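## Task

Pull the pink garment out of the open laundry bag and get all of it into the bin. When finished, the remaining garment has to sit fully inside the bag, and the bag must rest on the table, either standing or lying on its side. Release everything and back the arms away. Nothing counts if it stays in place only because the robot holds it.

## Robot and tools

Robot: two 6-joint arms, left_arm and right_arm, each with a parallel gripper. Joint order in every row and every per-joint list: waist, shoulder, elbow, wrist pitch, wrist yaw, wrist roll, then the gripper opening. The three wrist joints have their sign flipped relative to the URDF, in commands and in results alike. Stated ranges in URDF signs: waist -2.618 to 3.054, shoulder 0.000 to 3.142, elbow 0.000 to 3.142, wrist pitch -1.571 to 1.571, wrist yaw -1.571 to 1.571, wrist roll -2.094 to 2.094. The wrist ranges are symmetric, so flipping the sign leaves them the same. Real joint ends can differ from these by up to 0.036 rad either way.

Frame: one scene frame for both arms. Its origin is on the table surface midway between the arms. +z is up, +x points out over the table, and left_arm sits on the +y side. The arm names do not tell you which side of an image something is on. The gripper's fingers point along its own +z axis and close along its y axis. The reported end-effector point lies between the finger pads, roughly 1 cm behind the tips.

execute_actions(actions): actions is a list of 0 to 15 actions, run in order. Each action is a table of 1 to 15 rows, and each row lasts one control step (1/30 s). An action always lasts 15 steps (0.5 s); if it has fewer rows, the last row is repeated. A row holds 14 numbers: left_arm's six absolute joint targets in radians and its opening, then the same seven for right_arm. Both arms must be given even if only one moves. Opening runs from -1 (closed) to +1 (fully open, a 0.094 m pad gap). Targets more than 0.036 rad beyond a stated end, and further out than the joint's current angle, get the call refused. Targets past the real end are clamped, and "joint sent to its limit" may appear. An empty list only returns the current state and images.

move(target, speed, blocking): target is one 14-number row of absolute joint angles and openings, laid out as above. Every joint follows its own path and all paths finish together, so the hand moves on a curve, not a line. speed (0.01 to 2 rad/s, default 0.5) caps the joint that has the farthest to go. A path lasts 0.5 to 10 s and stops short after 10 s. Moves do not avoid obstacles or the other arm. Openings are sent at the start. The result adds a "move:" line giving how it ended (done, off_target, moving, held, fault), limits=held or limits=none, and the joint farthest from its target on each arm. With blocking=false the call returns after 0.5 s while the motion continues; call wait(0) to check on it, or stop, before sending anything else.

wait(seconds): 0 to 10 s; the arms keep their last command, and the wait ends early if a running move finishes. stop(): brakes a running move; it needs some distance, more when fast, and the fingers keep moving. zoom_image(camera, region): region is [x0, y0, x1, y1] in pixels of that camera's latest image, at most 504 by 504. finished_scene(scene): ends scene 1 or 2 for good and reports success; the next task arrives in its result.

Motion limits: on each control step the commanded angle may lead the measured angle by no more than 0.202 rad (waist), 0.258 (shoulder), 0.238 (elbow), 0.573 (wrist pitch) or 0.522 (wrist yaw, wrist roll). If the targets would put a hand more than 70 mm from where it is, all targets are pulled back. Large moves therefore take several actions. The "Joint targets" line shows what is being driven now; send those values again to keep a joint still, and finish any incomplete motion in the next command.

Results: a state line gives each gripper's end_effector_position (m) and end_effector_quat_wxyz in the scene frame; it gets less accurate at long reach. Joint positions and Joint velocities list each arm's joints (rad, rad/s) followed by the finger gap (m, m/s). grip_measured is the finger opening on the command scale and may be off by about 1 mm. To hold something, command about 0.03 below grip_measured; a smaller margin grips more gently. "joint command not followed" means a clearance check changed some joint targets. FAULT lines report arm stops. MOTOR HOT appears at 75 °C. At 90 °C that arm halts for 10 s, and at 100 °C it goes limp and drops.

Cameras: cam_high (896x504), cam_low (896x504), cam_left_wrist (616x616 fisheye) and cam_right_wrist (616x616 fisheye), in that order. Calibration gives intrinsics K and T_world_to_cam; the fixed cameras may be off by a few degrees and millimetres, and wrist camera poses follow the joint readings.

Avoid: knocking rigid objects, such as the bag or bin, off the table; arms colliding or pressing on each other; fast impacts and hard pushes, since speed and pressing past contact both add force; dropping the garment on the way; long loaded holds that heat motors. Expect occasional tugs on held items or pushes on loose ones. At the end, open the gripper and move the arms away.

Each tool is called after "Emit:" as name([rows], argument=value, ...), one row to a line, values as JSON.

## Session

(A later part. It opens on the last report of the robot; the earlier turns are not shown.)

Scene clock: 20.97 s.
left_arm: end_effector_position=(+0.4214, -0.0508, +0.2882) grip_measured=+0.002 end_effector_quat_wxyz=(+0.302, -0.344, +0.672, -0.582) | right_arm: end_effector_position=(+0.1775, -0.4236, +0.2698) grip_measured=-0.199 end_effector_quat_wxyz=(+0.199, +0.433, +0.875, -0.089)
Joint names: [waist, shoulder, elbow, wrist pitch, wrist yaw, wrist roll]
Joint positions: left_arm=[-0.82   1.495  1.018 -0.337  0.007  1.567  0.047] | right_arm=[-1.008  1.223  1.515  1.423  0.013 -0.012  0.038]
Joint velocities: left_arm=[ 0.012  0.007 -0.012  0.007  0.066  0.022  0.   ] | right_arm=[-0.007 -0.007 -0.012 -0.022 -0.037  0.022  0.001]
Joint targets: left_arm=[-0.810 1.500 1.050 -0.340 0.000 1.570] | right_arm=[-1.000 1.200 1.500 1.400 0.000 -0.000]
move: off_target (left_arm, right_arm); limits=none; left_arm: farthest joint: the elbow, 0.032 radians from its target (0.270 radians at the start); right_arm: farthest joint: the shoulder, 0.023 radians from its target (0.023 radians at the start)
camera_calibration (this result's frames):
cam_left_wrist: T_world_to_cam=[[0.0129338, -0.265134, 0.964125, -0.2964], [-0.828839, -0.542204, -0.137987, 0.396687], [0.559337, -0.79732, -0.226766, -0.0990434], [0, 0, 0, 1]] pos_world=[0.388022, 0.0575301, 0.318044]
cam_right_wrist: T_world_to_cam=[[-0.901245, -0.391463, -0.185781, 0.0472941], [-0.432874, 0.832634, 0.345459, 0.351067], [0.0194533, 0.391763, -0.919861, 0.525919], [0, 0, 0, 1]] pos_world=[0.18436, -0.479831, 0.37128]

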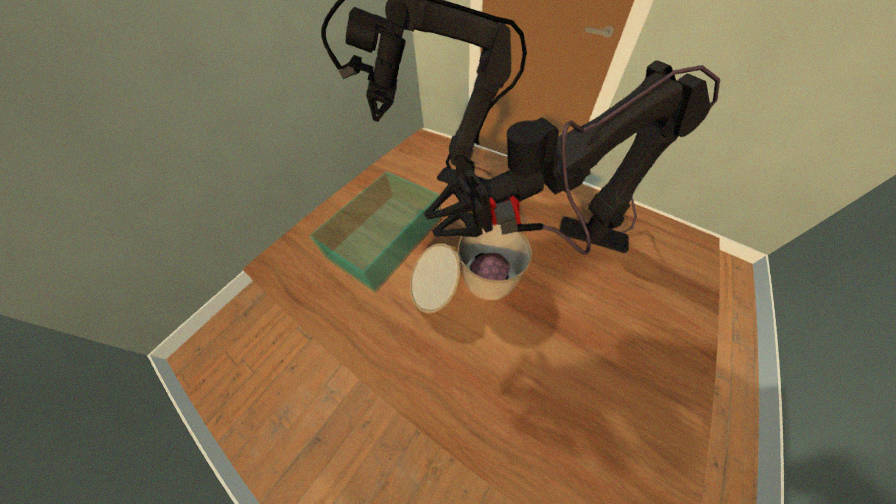

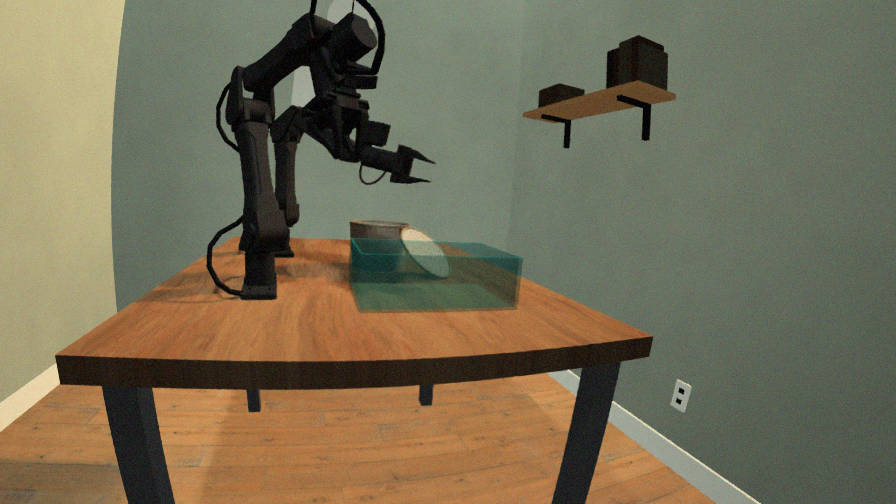

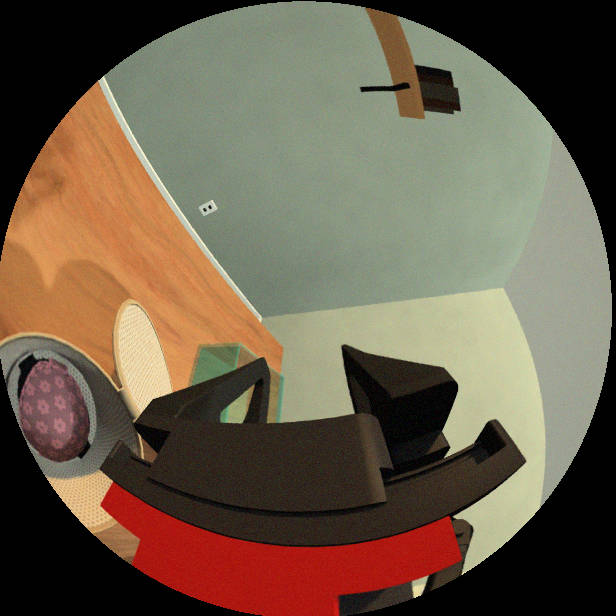

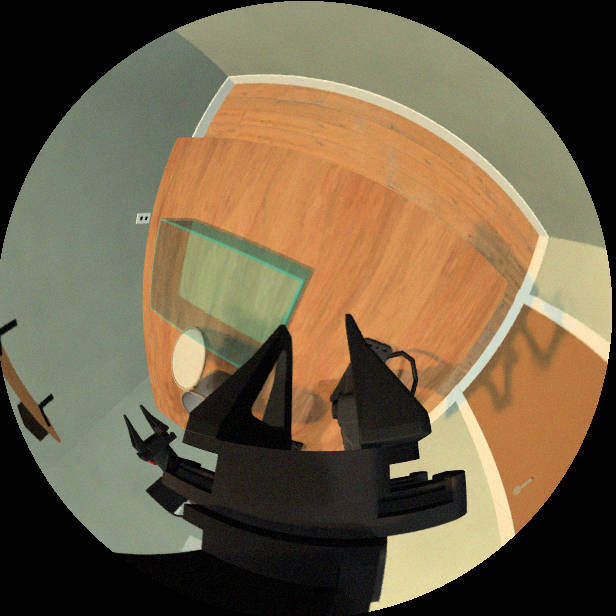

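Emit:
move(target=[0.3,0.6,0.6,0.3,0,1.57,0,0.1,1.4,1.75,1.5,0,0,-0.2], speed=1)

Emit:
move(target=[0.3,0.6,0.6,0.3,0,1.57,0,0.63,1.96,2.08,1.52,0,0,-0.2], speed=0.8)

Emit:
move(target=[0.3,0.6,0.6,0.3,0,1.57,0,0.63,1.94,1.65,1.16,0,0,-0.2])

Scene clock: 28.73 s.
left_arm: end_effector_position=(+0.2768, +0.3712, +0.2626) grip_measured=+0.002 end_effector_quat_wxyz=(-0.516, +0.684, -0.414, +0.309) | right_arm: end_effector_position=(+0.2969, -0.1698, +0.2856) grip_measured=-0.199 end_effector_quat_wxyz=(+0.200, -0.089, +0.975, +0.023)
Joint names: [waist, shoulder, elbow, wrist pitch, wrist yaw, wrist roll]
Joint positions: left_arm=[0.291 0.619 0.618 0.28  0.003 1.567 0.047] | right_arm=[ 0.095  1.389  1.717  1.493  0.006 -0.011  0.038]
Joint velocities: left_arm=[-0.017  0.007 -0.007 -0.022 -0.066 -0.007 -0.001] | right_arm=[ 0.002 -0.017  0.007  0.066 -0.007  0.11   0.   ]
Joint targets: left_arm=[0.300 0.600 0.600 0.300 -0.000 1.570] | right_arm=[0.100 1.400 1.750 1.500 -0.000 -0.000]
move: off_target (right_arm); limits=none; left_arm: farthest joint: the wrist pitch, 0.020 radians from its target (0.638 radians at the start); right_arm: farthest joint: the elbow, 0.033 radians from its target (0.235 radians at the start)
camera_calibration (this result's frames):
cam_left_wrist: T_world_to_cam=[[0.361444, -0.044058, 0.931352, -0.327965], [0.0995409, -0.991351, -0.0855267, 0.398052], [0.927065, 0.123621, -0.353933, -0.0977501], [0, 0, 0, 1]] pos_world=[0.169539, 0.392243, 0.304898]
cam_right_wrist: T_world_to_cam=[[-0.0647982, -0.983242, -0.170403, -0.0959655], [-0.927032, -0.00388998, 0.374963, 0.182168], [-0.369342, 0.182266, -0.911244, 0.516058], [0, 0, 0, 1]] pos_world=[0.353259, -0.187708, 0.385595]

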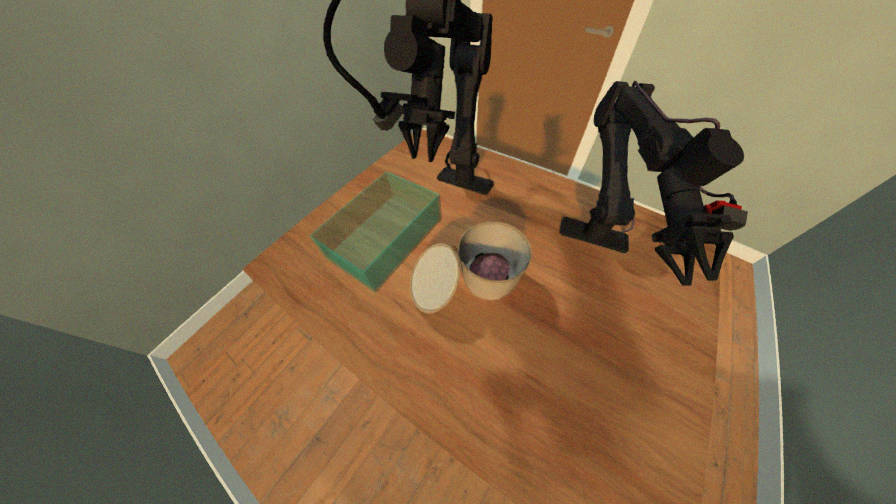

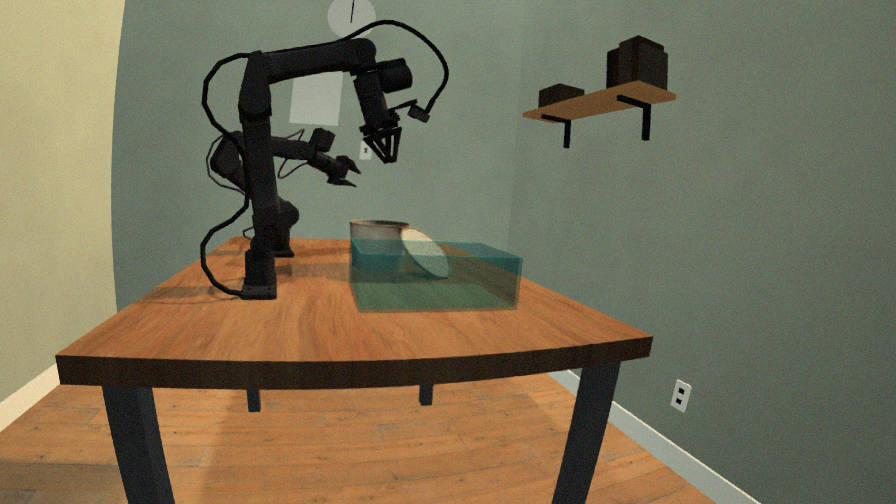

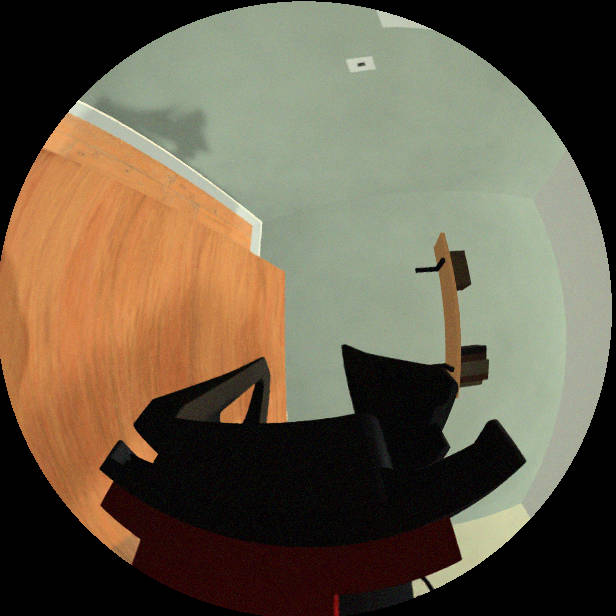

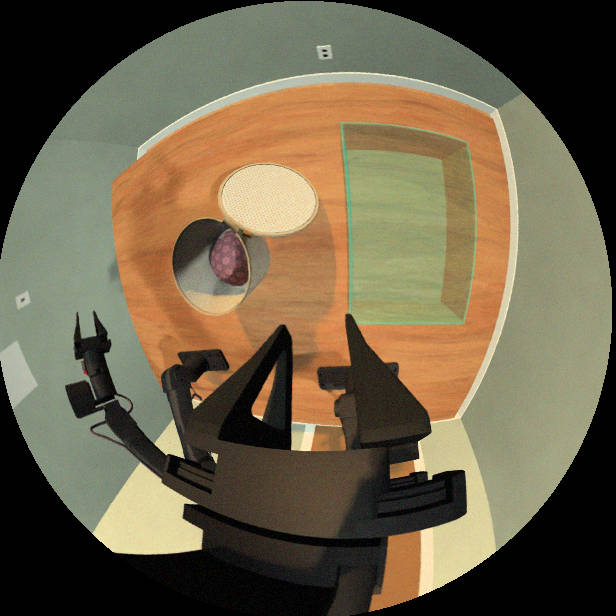

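Scene clock: 30.10 s.
left_arm: end_effector_position=(+0.2768, +0.3712, +0.2624) grip_measured=+0.002 end_effector_quat_wxyz=(-0.516, +0.684, -0.414, +0.309) | right_arm: end_effector_position=(+0.3128, +0.0407, +0.1940) grip_measured=-0.199 end_effector_quat_wxyz=(+0.063, -0.353, +0.933, +0.027)
Joint names: [waist, shoulder, elbow, wrist pitch, wrist yaw, wrist roll]
Joint positions: left_arm=[0.291 0.619 0.618 0.281 0.003 1.567 0.047] | right_arm=[ 0.636  1.971  2.047  1.511  0.004 -0.009  0.038]
Joint velocities: left_arm=[-0.002 -0.012 -0.002  0.022  0.022 -0.007 -0.   ] | right_arm=[-0.012  0.012 -0.012  0.081  0.037 -0.081 -0.001]
Joint targets: left_arm=[0.300 0.600 0.600 0.300 -0.000 1.570] | right_arm=[0.630 1.960 2.080 1.520 0.000 -0.000]
move: off_target (right_arm); limits=none; left_arm: farthest joint: the shoulder, 0.019 radians from its target (0.019 radians at the start); right_arm: farthest joint: the elbow, 0.033 radians from its target (0.363 radians at the start)
camera_calibration (this result's frames):
cam_left_wrist: T_world_to_cam=[[0.362073, -0.043727, 0.931124, -0.328016], [0.0994832, -0.991381, -0.0852415, 0.397969], [0.926826, 0.123495, -0.354602, -0.0974795], [0, 0, 0, 1]] pos_world=[0.169521, 0.392234, 0.304781]
cam_right_wrist: T_world_to_cam=[[0.424738, -0.900209, -0.096034, -0.0745234], [-0.694109, -0.391913, 0.603835, 0.130692], [-0.581214, -0.189813, -0.791303, 0.458255], [0, 0, 0, 1]] pos_world=[0.388712, 0.0711161, 0.276545]

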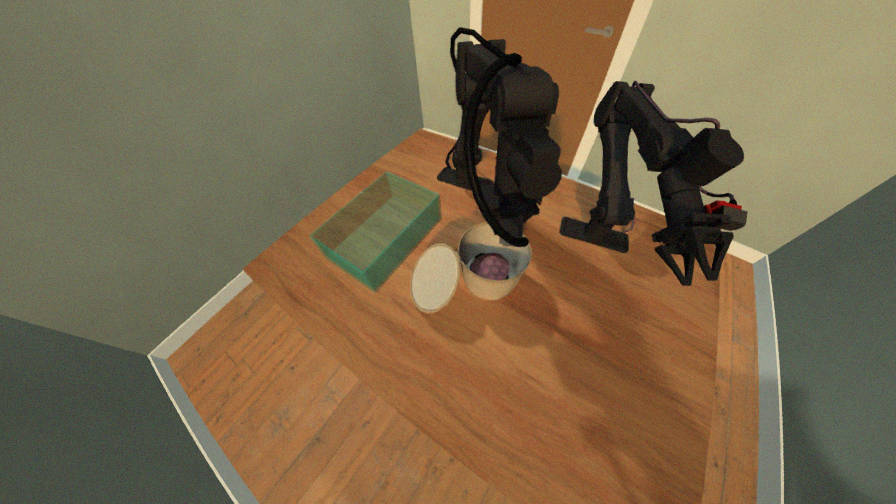

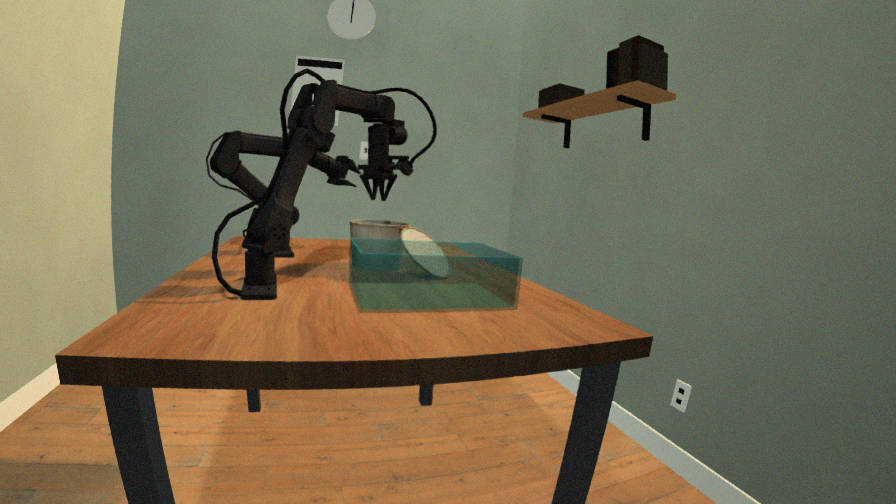

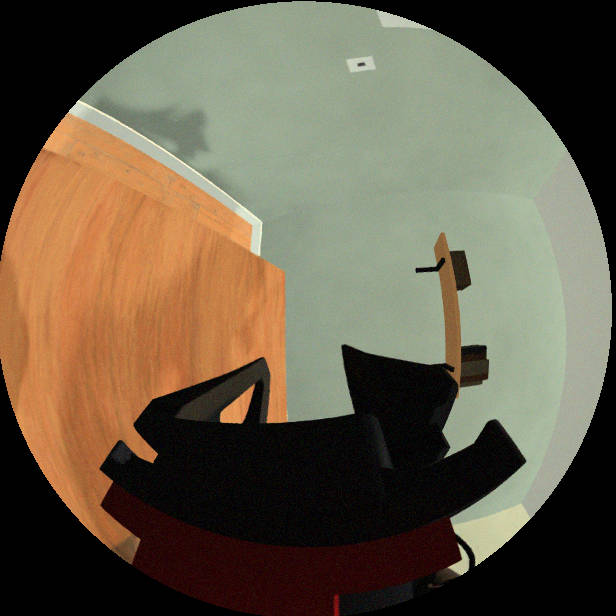

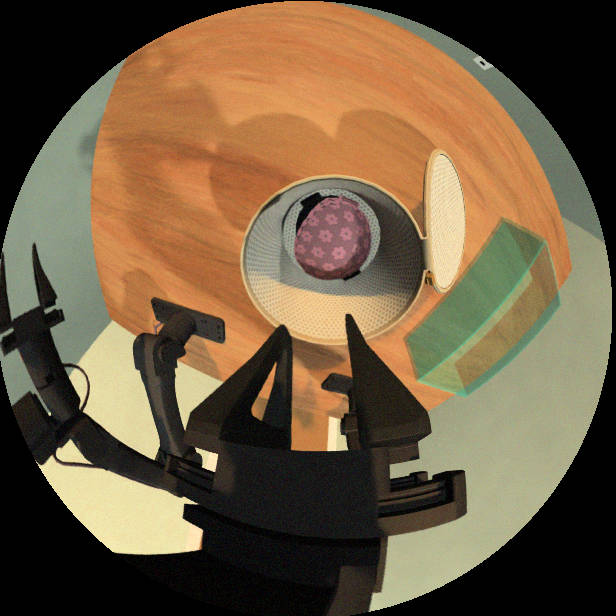

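Scene clock: 31.63 s.
left_arm: end_effector_position=(+0.2768, +0.3712, +0.2624) grip_measured=+0.002 end_effector_quat_wxyz=(-0.516, +0.684, -0.414, +0.309) | right_arm: end_effector_position=(+0.3103, +0.0384, +0.0949) grip_measured=-0.199 end_effector_quat_wxyz=(+0.034, -0.354, +0.935, +0.016)
Joint names: [waist, shoulder, elbow, wrist pitch, wrist yaw, wrist roll]
Joint positions: left_arm=[0.291 0.619 0.618 0.281 0.003 1.567 0.047] | right_arm=[ 0.636  1.971  1.655  1.18   0.004 -0.009  0.038]
Joint velocities: left_arm=[-0.002 -0.002  0.002  0.037  0.022  0.066 -0.   ] | right_arm=[ 0.002 -0.012 -0.007 -0.037  0.081 -0.007  0.   ]
Joint targets: left_arm=[0.300 0.600 0.600 0.300 0.000 1.570] | right_arm=[0.630 1.940 1.650 1.160 -0.000 0.000]
move: off_target (right_arm); limits=none; left_arm: farthest joint: the shoulder, 0.019 radians from its target (0.019 radians at the start); right_arm: farthest joint: the shoulder, 0.031 radians from its target (0.031 radians at the start)
camera_calibration (this result's frames):
cam_left_wrist: T_world_to_cam=[[0.362073, -0.043727, 0.931124, -0.328016], [0.0994832, -0.991381, -0.0852415, 0.397969], [0.926826, 0.123495, -0.354602, -0.0974795], [0, 0, 0, 1]] pos_world=[0.169521, 0.392234, 0.304781]
cam_right_wrist: T_world_to_cam=[[0.420759, -0.903791, -0.0782511, -0.0853309], [-0.665478, -0.366129, 0.650453, 0.173567], [-0.616523, -0.22161, -0.755505, 0.386731], [0, 0, 0, 1]] pos_world=[0.389838, 0.07213, 0.172603]

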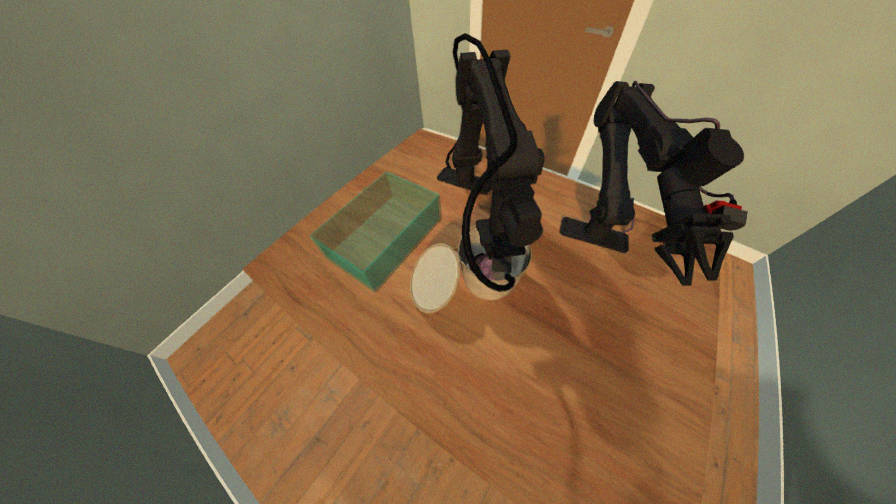

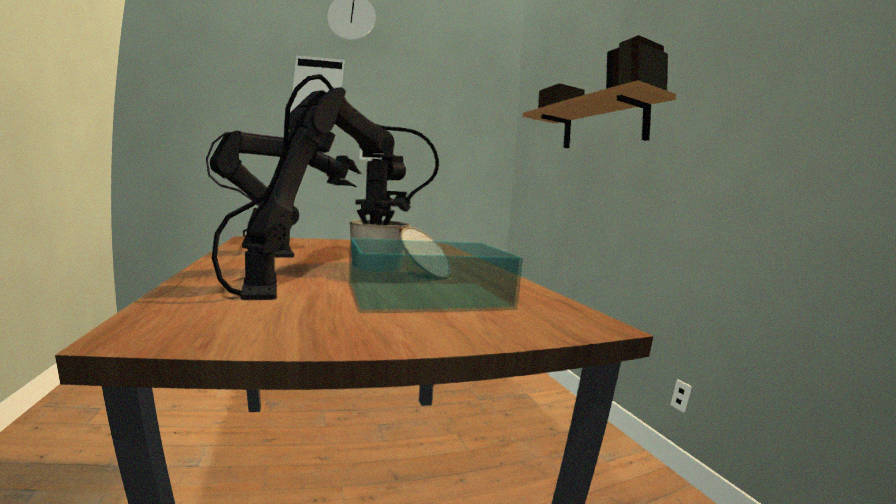

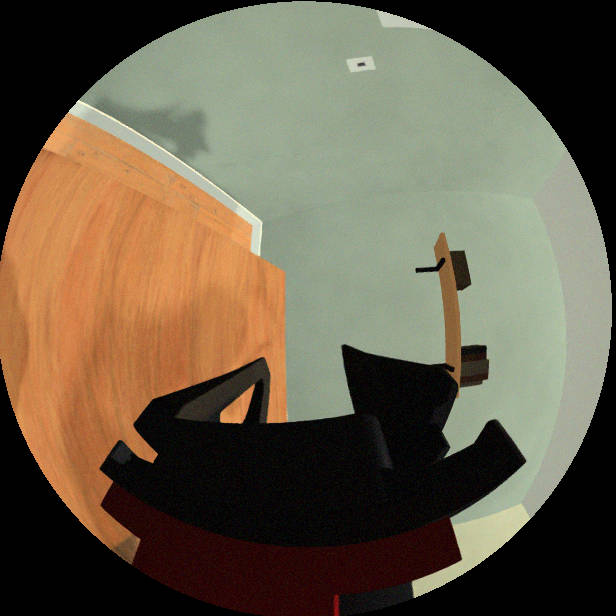

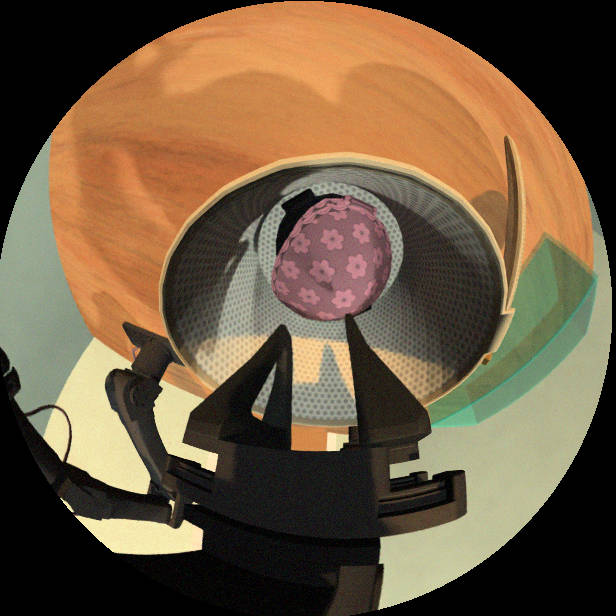

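Emit:
move(target=[0.3,0.6,0.6,0.3,0,1.57,0,0.60,1.81,1.29,0.745,0,0,-0.2], speed=0.4)

Emit:
move(target=[0.3,0.6,0.6,0.3,0,1.57,0,0.60,1.81,1.29,0.745,0,0,-1])

Scene clock: 35.87 s.
left_arm: end_effector_position=(+0.2768, +0.3712, +0.2624) grip_measured=+0.002 end_effector_quat_wxyz=(-0.516, +0.684, -0.414, +0.309) | right_arm: end_effector_position=(+0.3203, +0.0324, +0.0618) grip_measured=-0.199 end_effector_quat_wxyz=(+0.124, -0.338, +0.932, +0.049)
Joint names: [waist, shoulder, elbow, wrist pitch, wrist yaw, wrist roll]
Joint positions: left_arm=[0.291 0.619 0.618 0.281 0.003 1.567 0.047] | right_arm=[ 0.608  1.835  1.305  0.773  0.004 -0.009  0.038]
Joint velocities: left_arm=[ 0.007 -0.007 -0.012  0.037  0.037  0.051 -0.001] | right_arm=[-0.002 -0.007 -0.007 -0.066  0.007  0.037 -0.   ]
Joint targets: left_arm=[0.300 0.600 0.600 0.300 0.000 1.570] | right_arm=[0.600 1.810 1.290 0.745 -0.000 -0.000]
move: off_target (right_arm); limits=none; left_arm: farthest joint: the shoulder, 0.019 radians from its target (0.019 radians at the start); right_arm: farthest joint: the wrist pitch, 0.028 radians from its target (0.435 radians at the start)
camera_calibration (this result's frames):
cam_left_wrist: T_world_to_cam=[[0.362073, -0.043727, 0.931124, -0.328016], [0.0994832, -0.991381, -0.0852415, 0.397969], [0.926826, 0.123495, -0.354602, -0.0974795], [0, 0, 0, 1]] pos_world=[0.169521, 0.392234, 0.304781]
cam_right_wrist: T_world_to_cam=[[0.410687, -0.902033, -0.13294, -0.0910494], [-0.760271, -0.419271, 0.496185, 0.241124], [-0.503313, -0.102706, -0.857979, 0.332779], [0, 0, 0, 1]] pos_world=[0.388205, 0.0531452, 0.153771]

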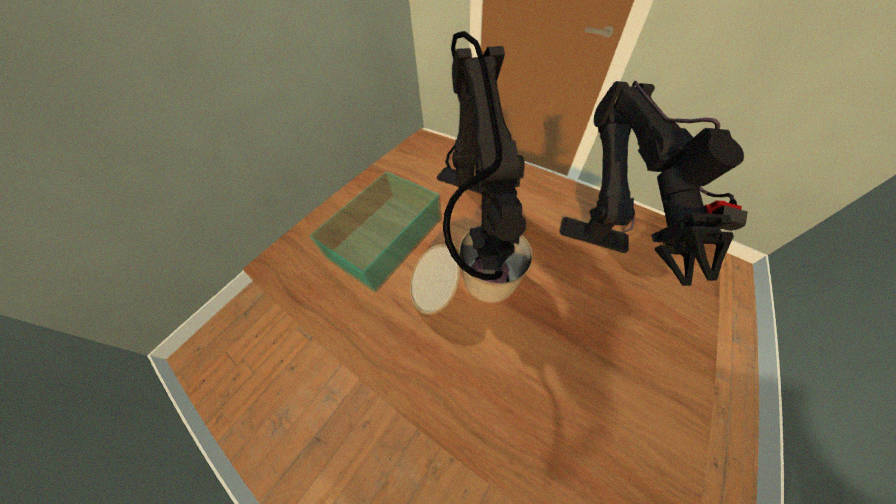

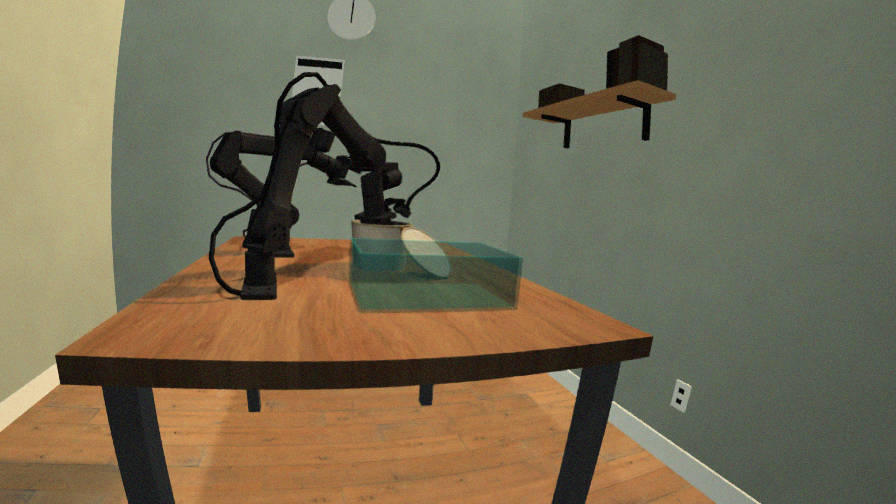

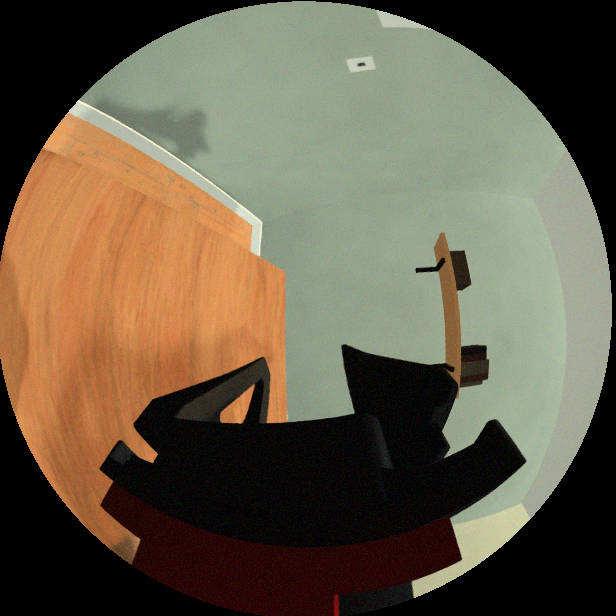

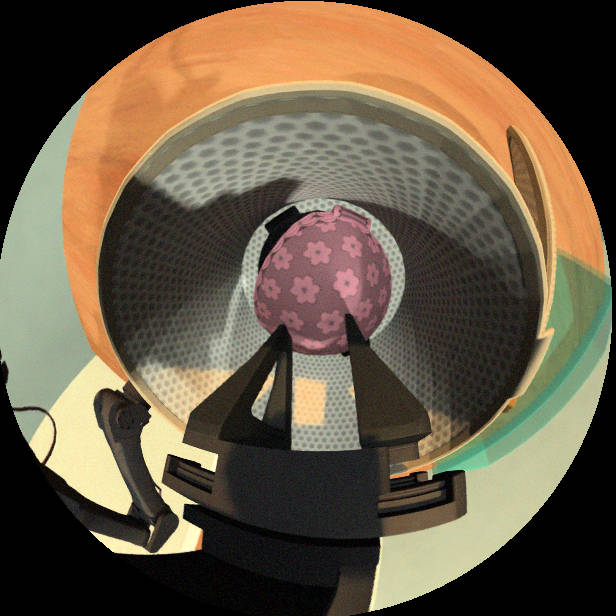

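Scene clock: 36.57 s.
left_arm: end_effector_position=(+0.2768, +0.3712, +0.2624) grip_measured=+0.002 end_effector_quat_wxyz=(-0.516, +0.684, -0.414, +0.309) | right_arm: end_effector_position=(+0.3205, +0.0325, +0.0619) grip_measured=-0.977 end_effector_quat_wxyz=(+0.125, -0.338, +0.932, +0.049)
Joint names: [waist, shoulder, elbow, wrist pitch, wrist yaw, wrist roll]
Joint positions: left_arm=[0.291 0.619 0.618 0.281 0.003 1.567 0.047] | right_arm=[ 0.608  1.835  1.305  0.772  0.004 -0.009  0.001]
Joint velocities: left_arm=[-0.022 -0.002  0.002  0.081 -0.037  0.066 -0.001] | right_arm=[-0.007  0.007 -0.002  0.022  0.007 -0.022  0.001]
Joint targets: left_arm=[0.300 0.600 0.600 0.300 -0.000 1.570] | right_arm=[0.600 1.810 1.290 0.745 -0.000 0.000]
move: off_target (right_arm); limits=none; left_arm: farthest joint: the shoulder, 0.019 radians from its target (0.019 radians at the start); right_arm: farthest joint: the wrist pitch, 0.027 radians from its target (0.028 radians at the start)
camera_calibration (this result's frames):
cam_left_wrist: T_world_to_cam=[[0.362073, -0.043727, 0.931124, -0.328016], [0.0994832, -0.991381, -0.0852415, 0.397969], [0.926826, 0.123495, -0.354602, -0.0974795], [0, 0, 0, 1]] pos_world=[0.169521, 0.392234, 0.304781]
cam_right_wrist: T_world_to_cam=[[0.410743, -0.902013, -0.1329, -0.0910508], [-0.760864, -0.419423, 0.495147, 0.241592], [-0.502371, -0.102259, -0.858584, 0.332705], [0, 0, 0, 1]] pos_world=[0.388358, 0.053222, 0.153931]

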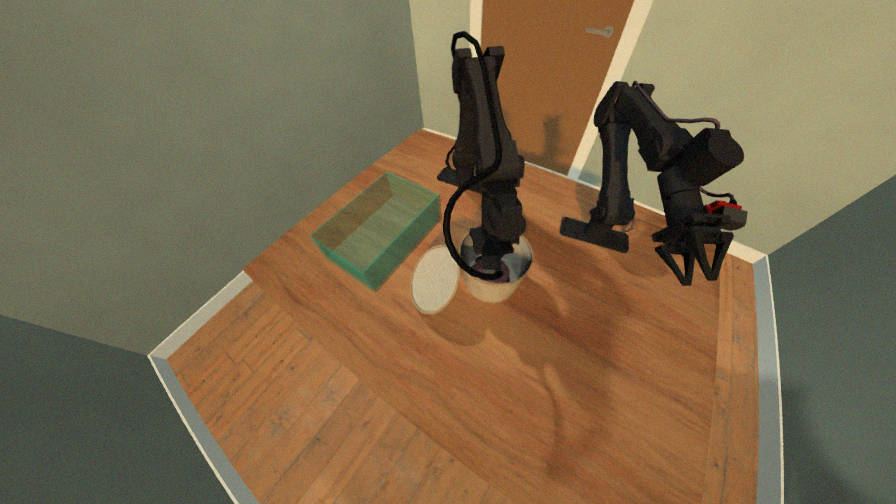

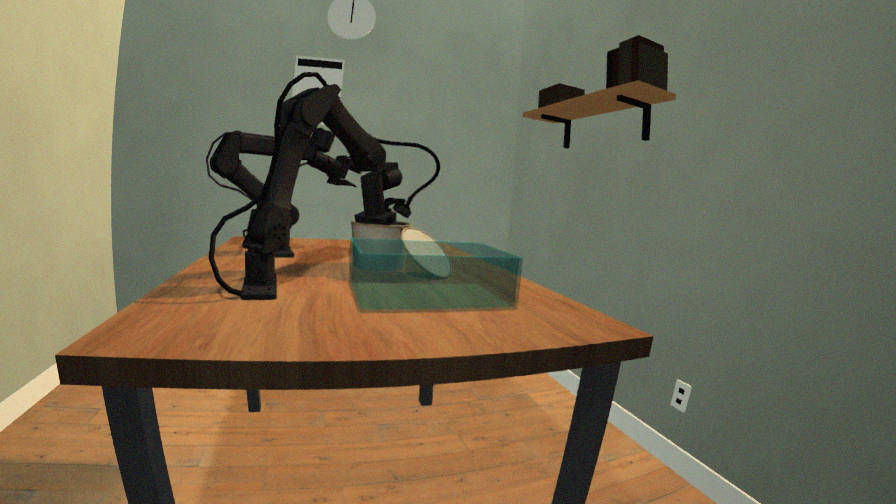

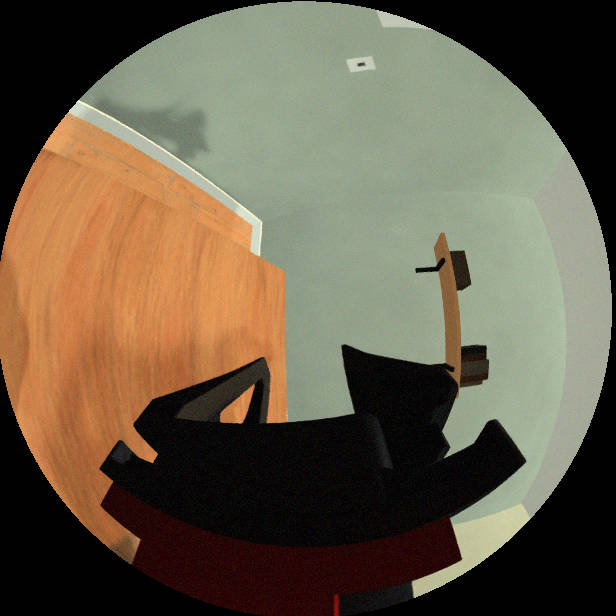

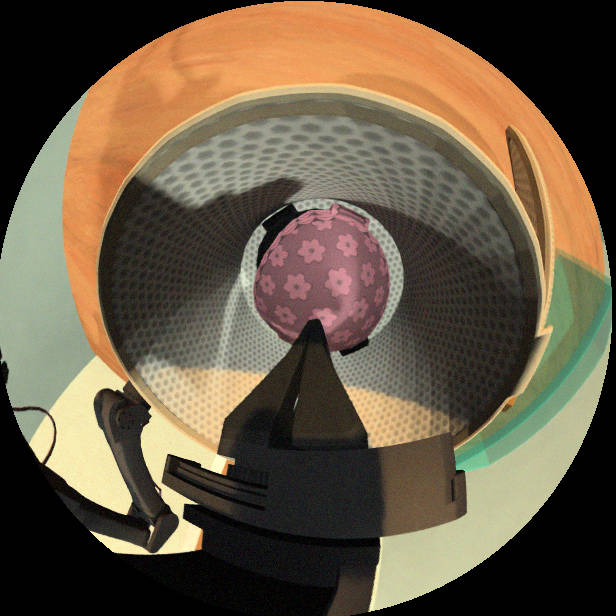

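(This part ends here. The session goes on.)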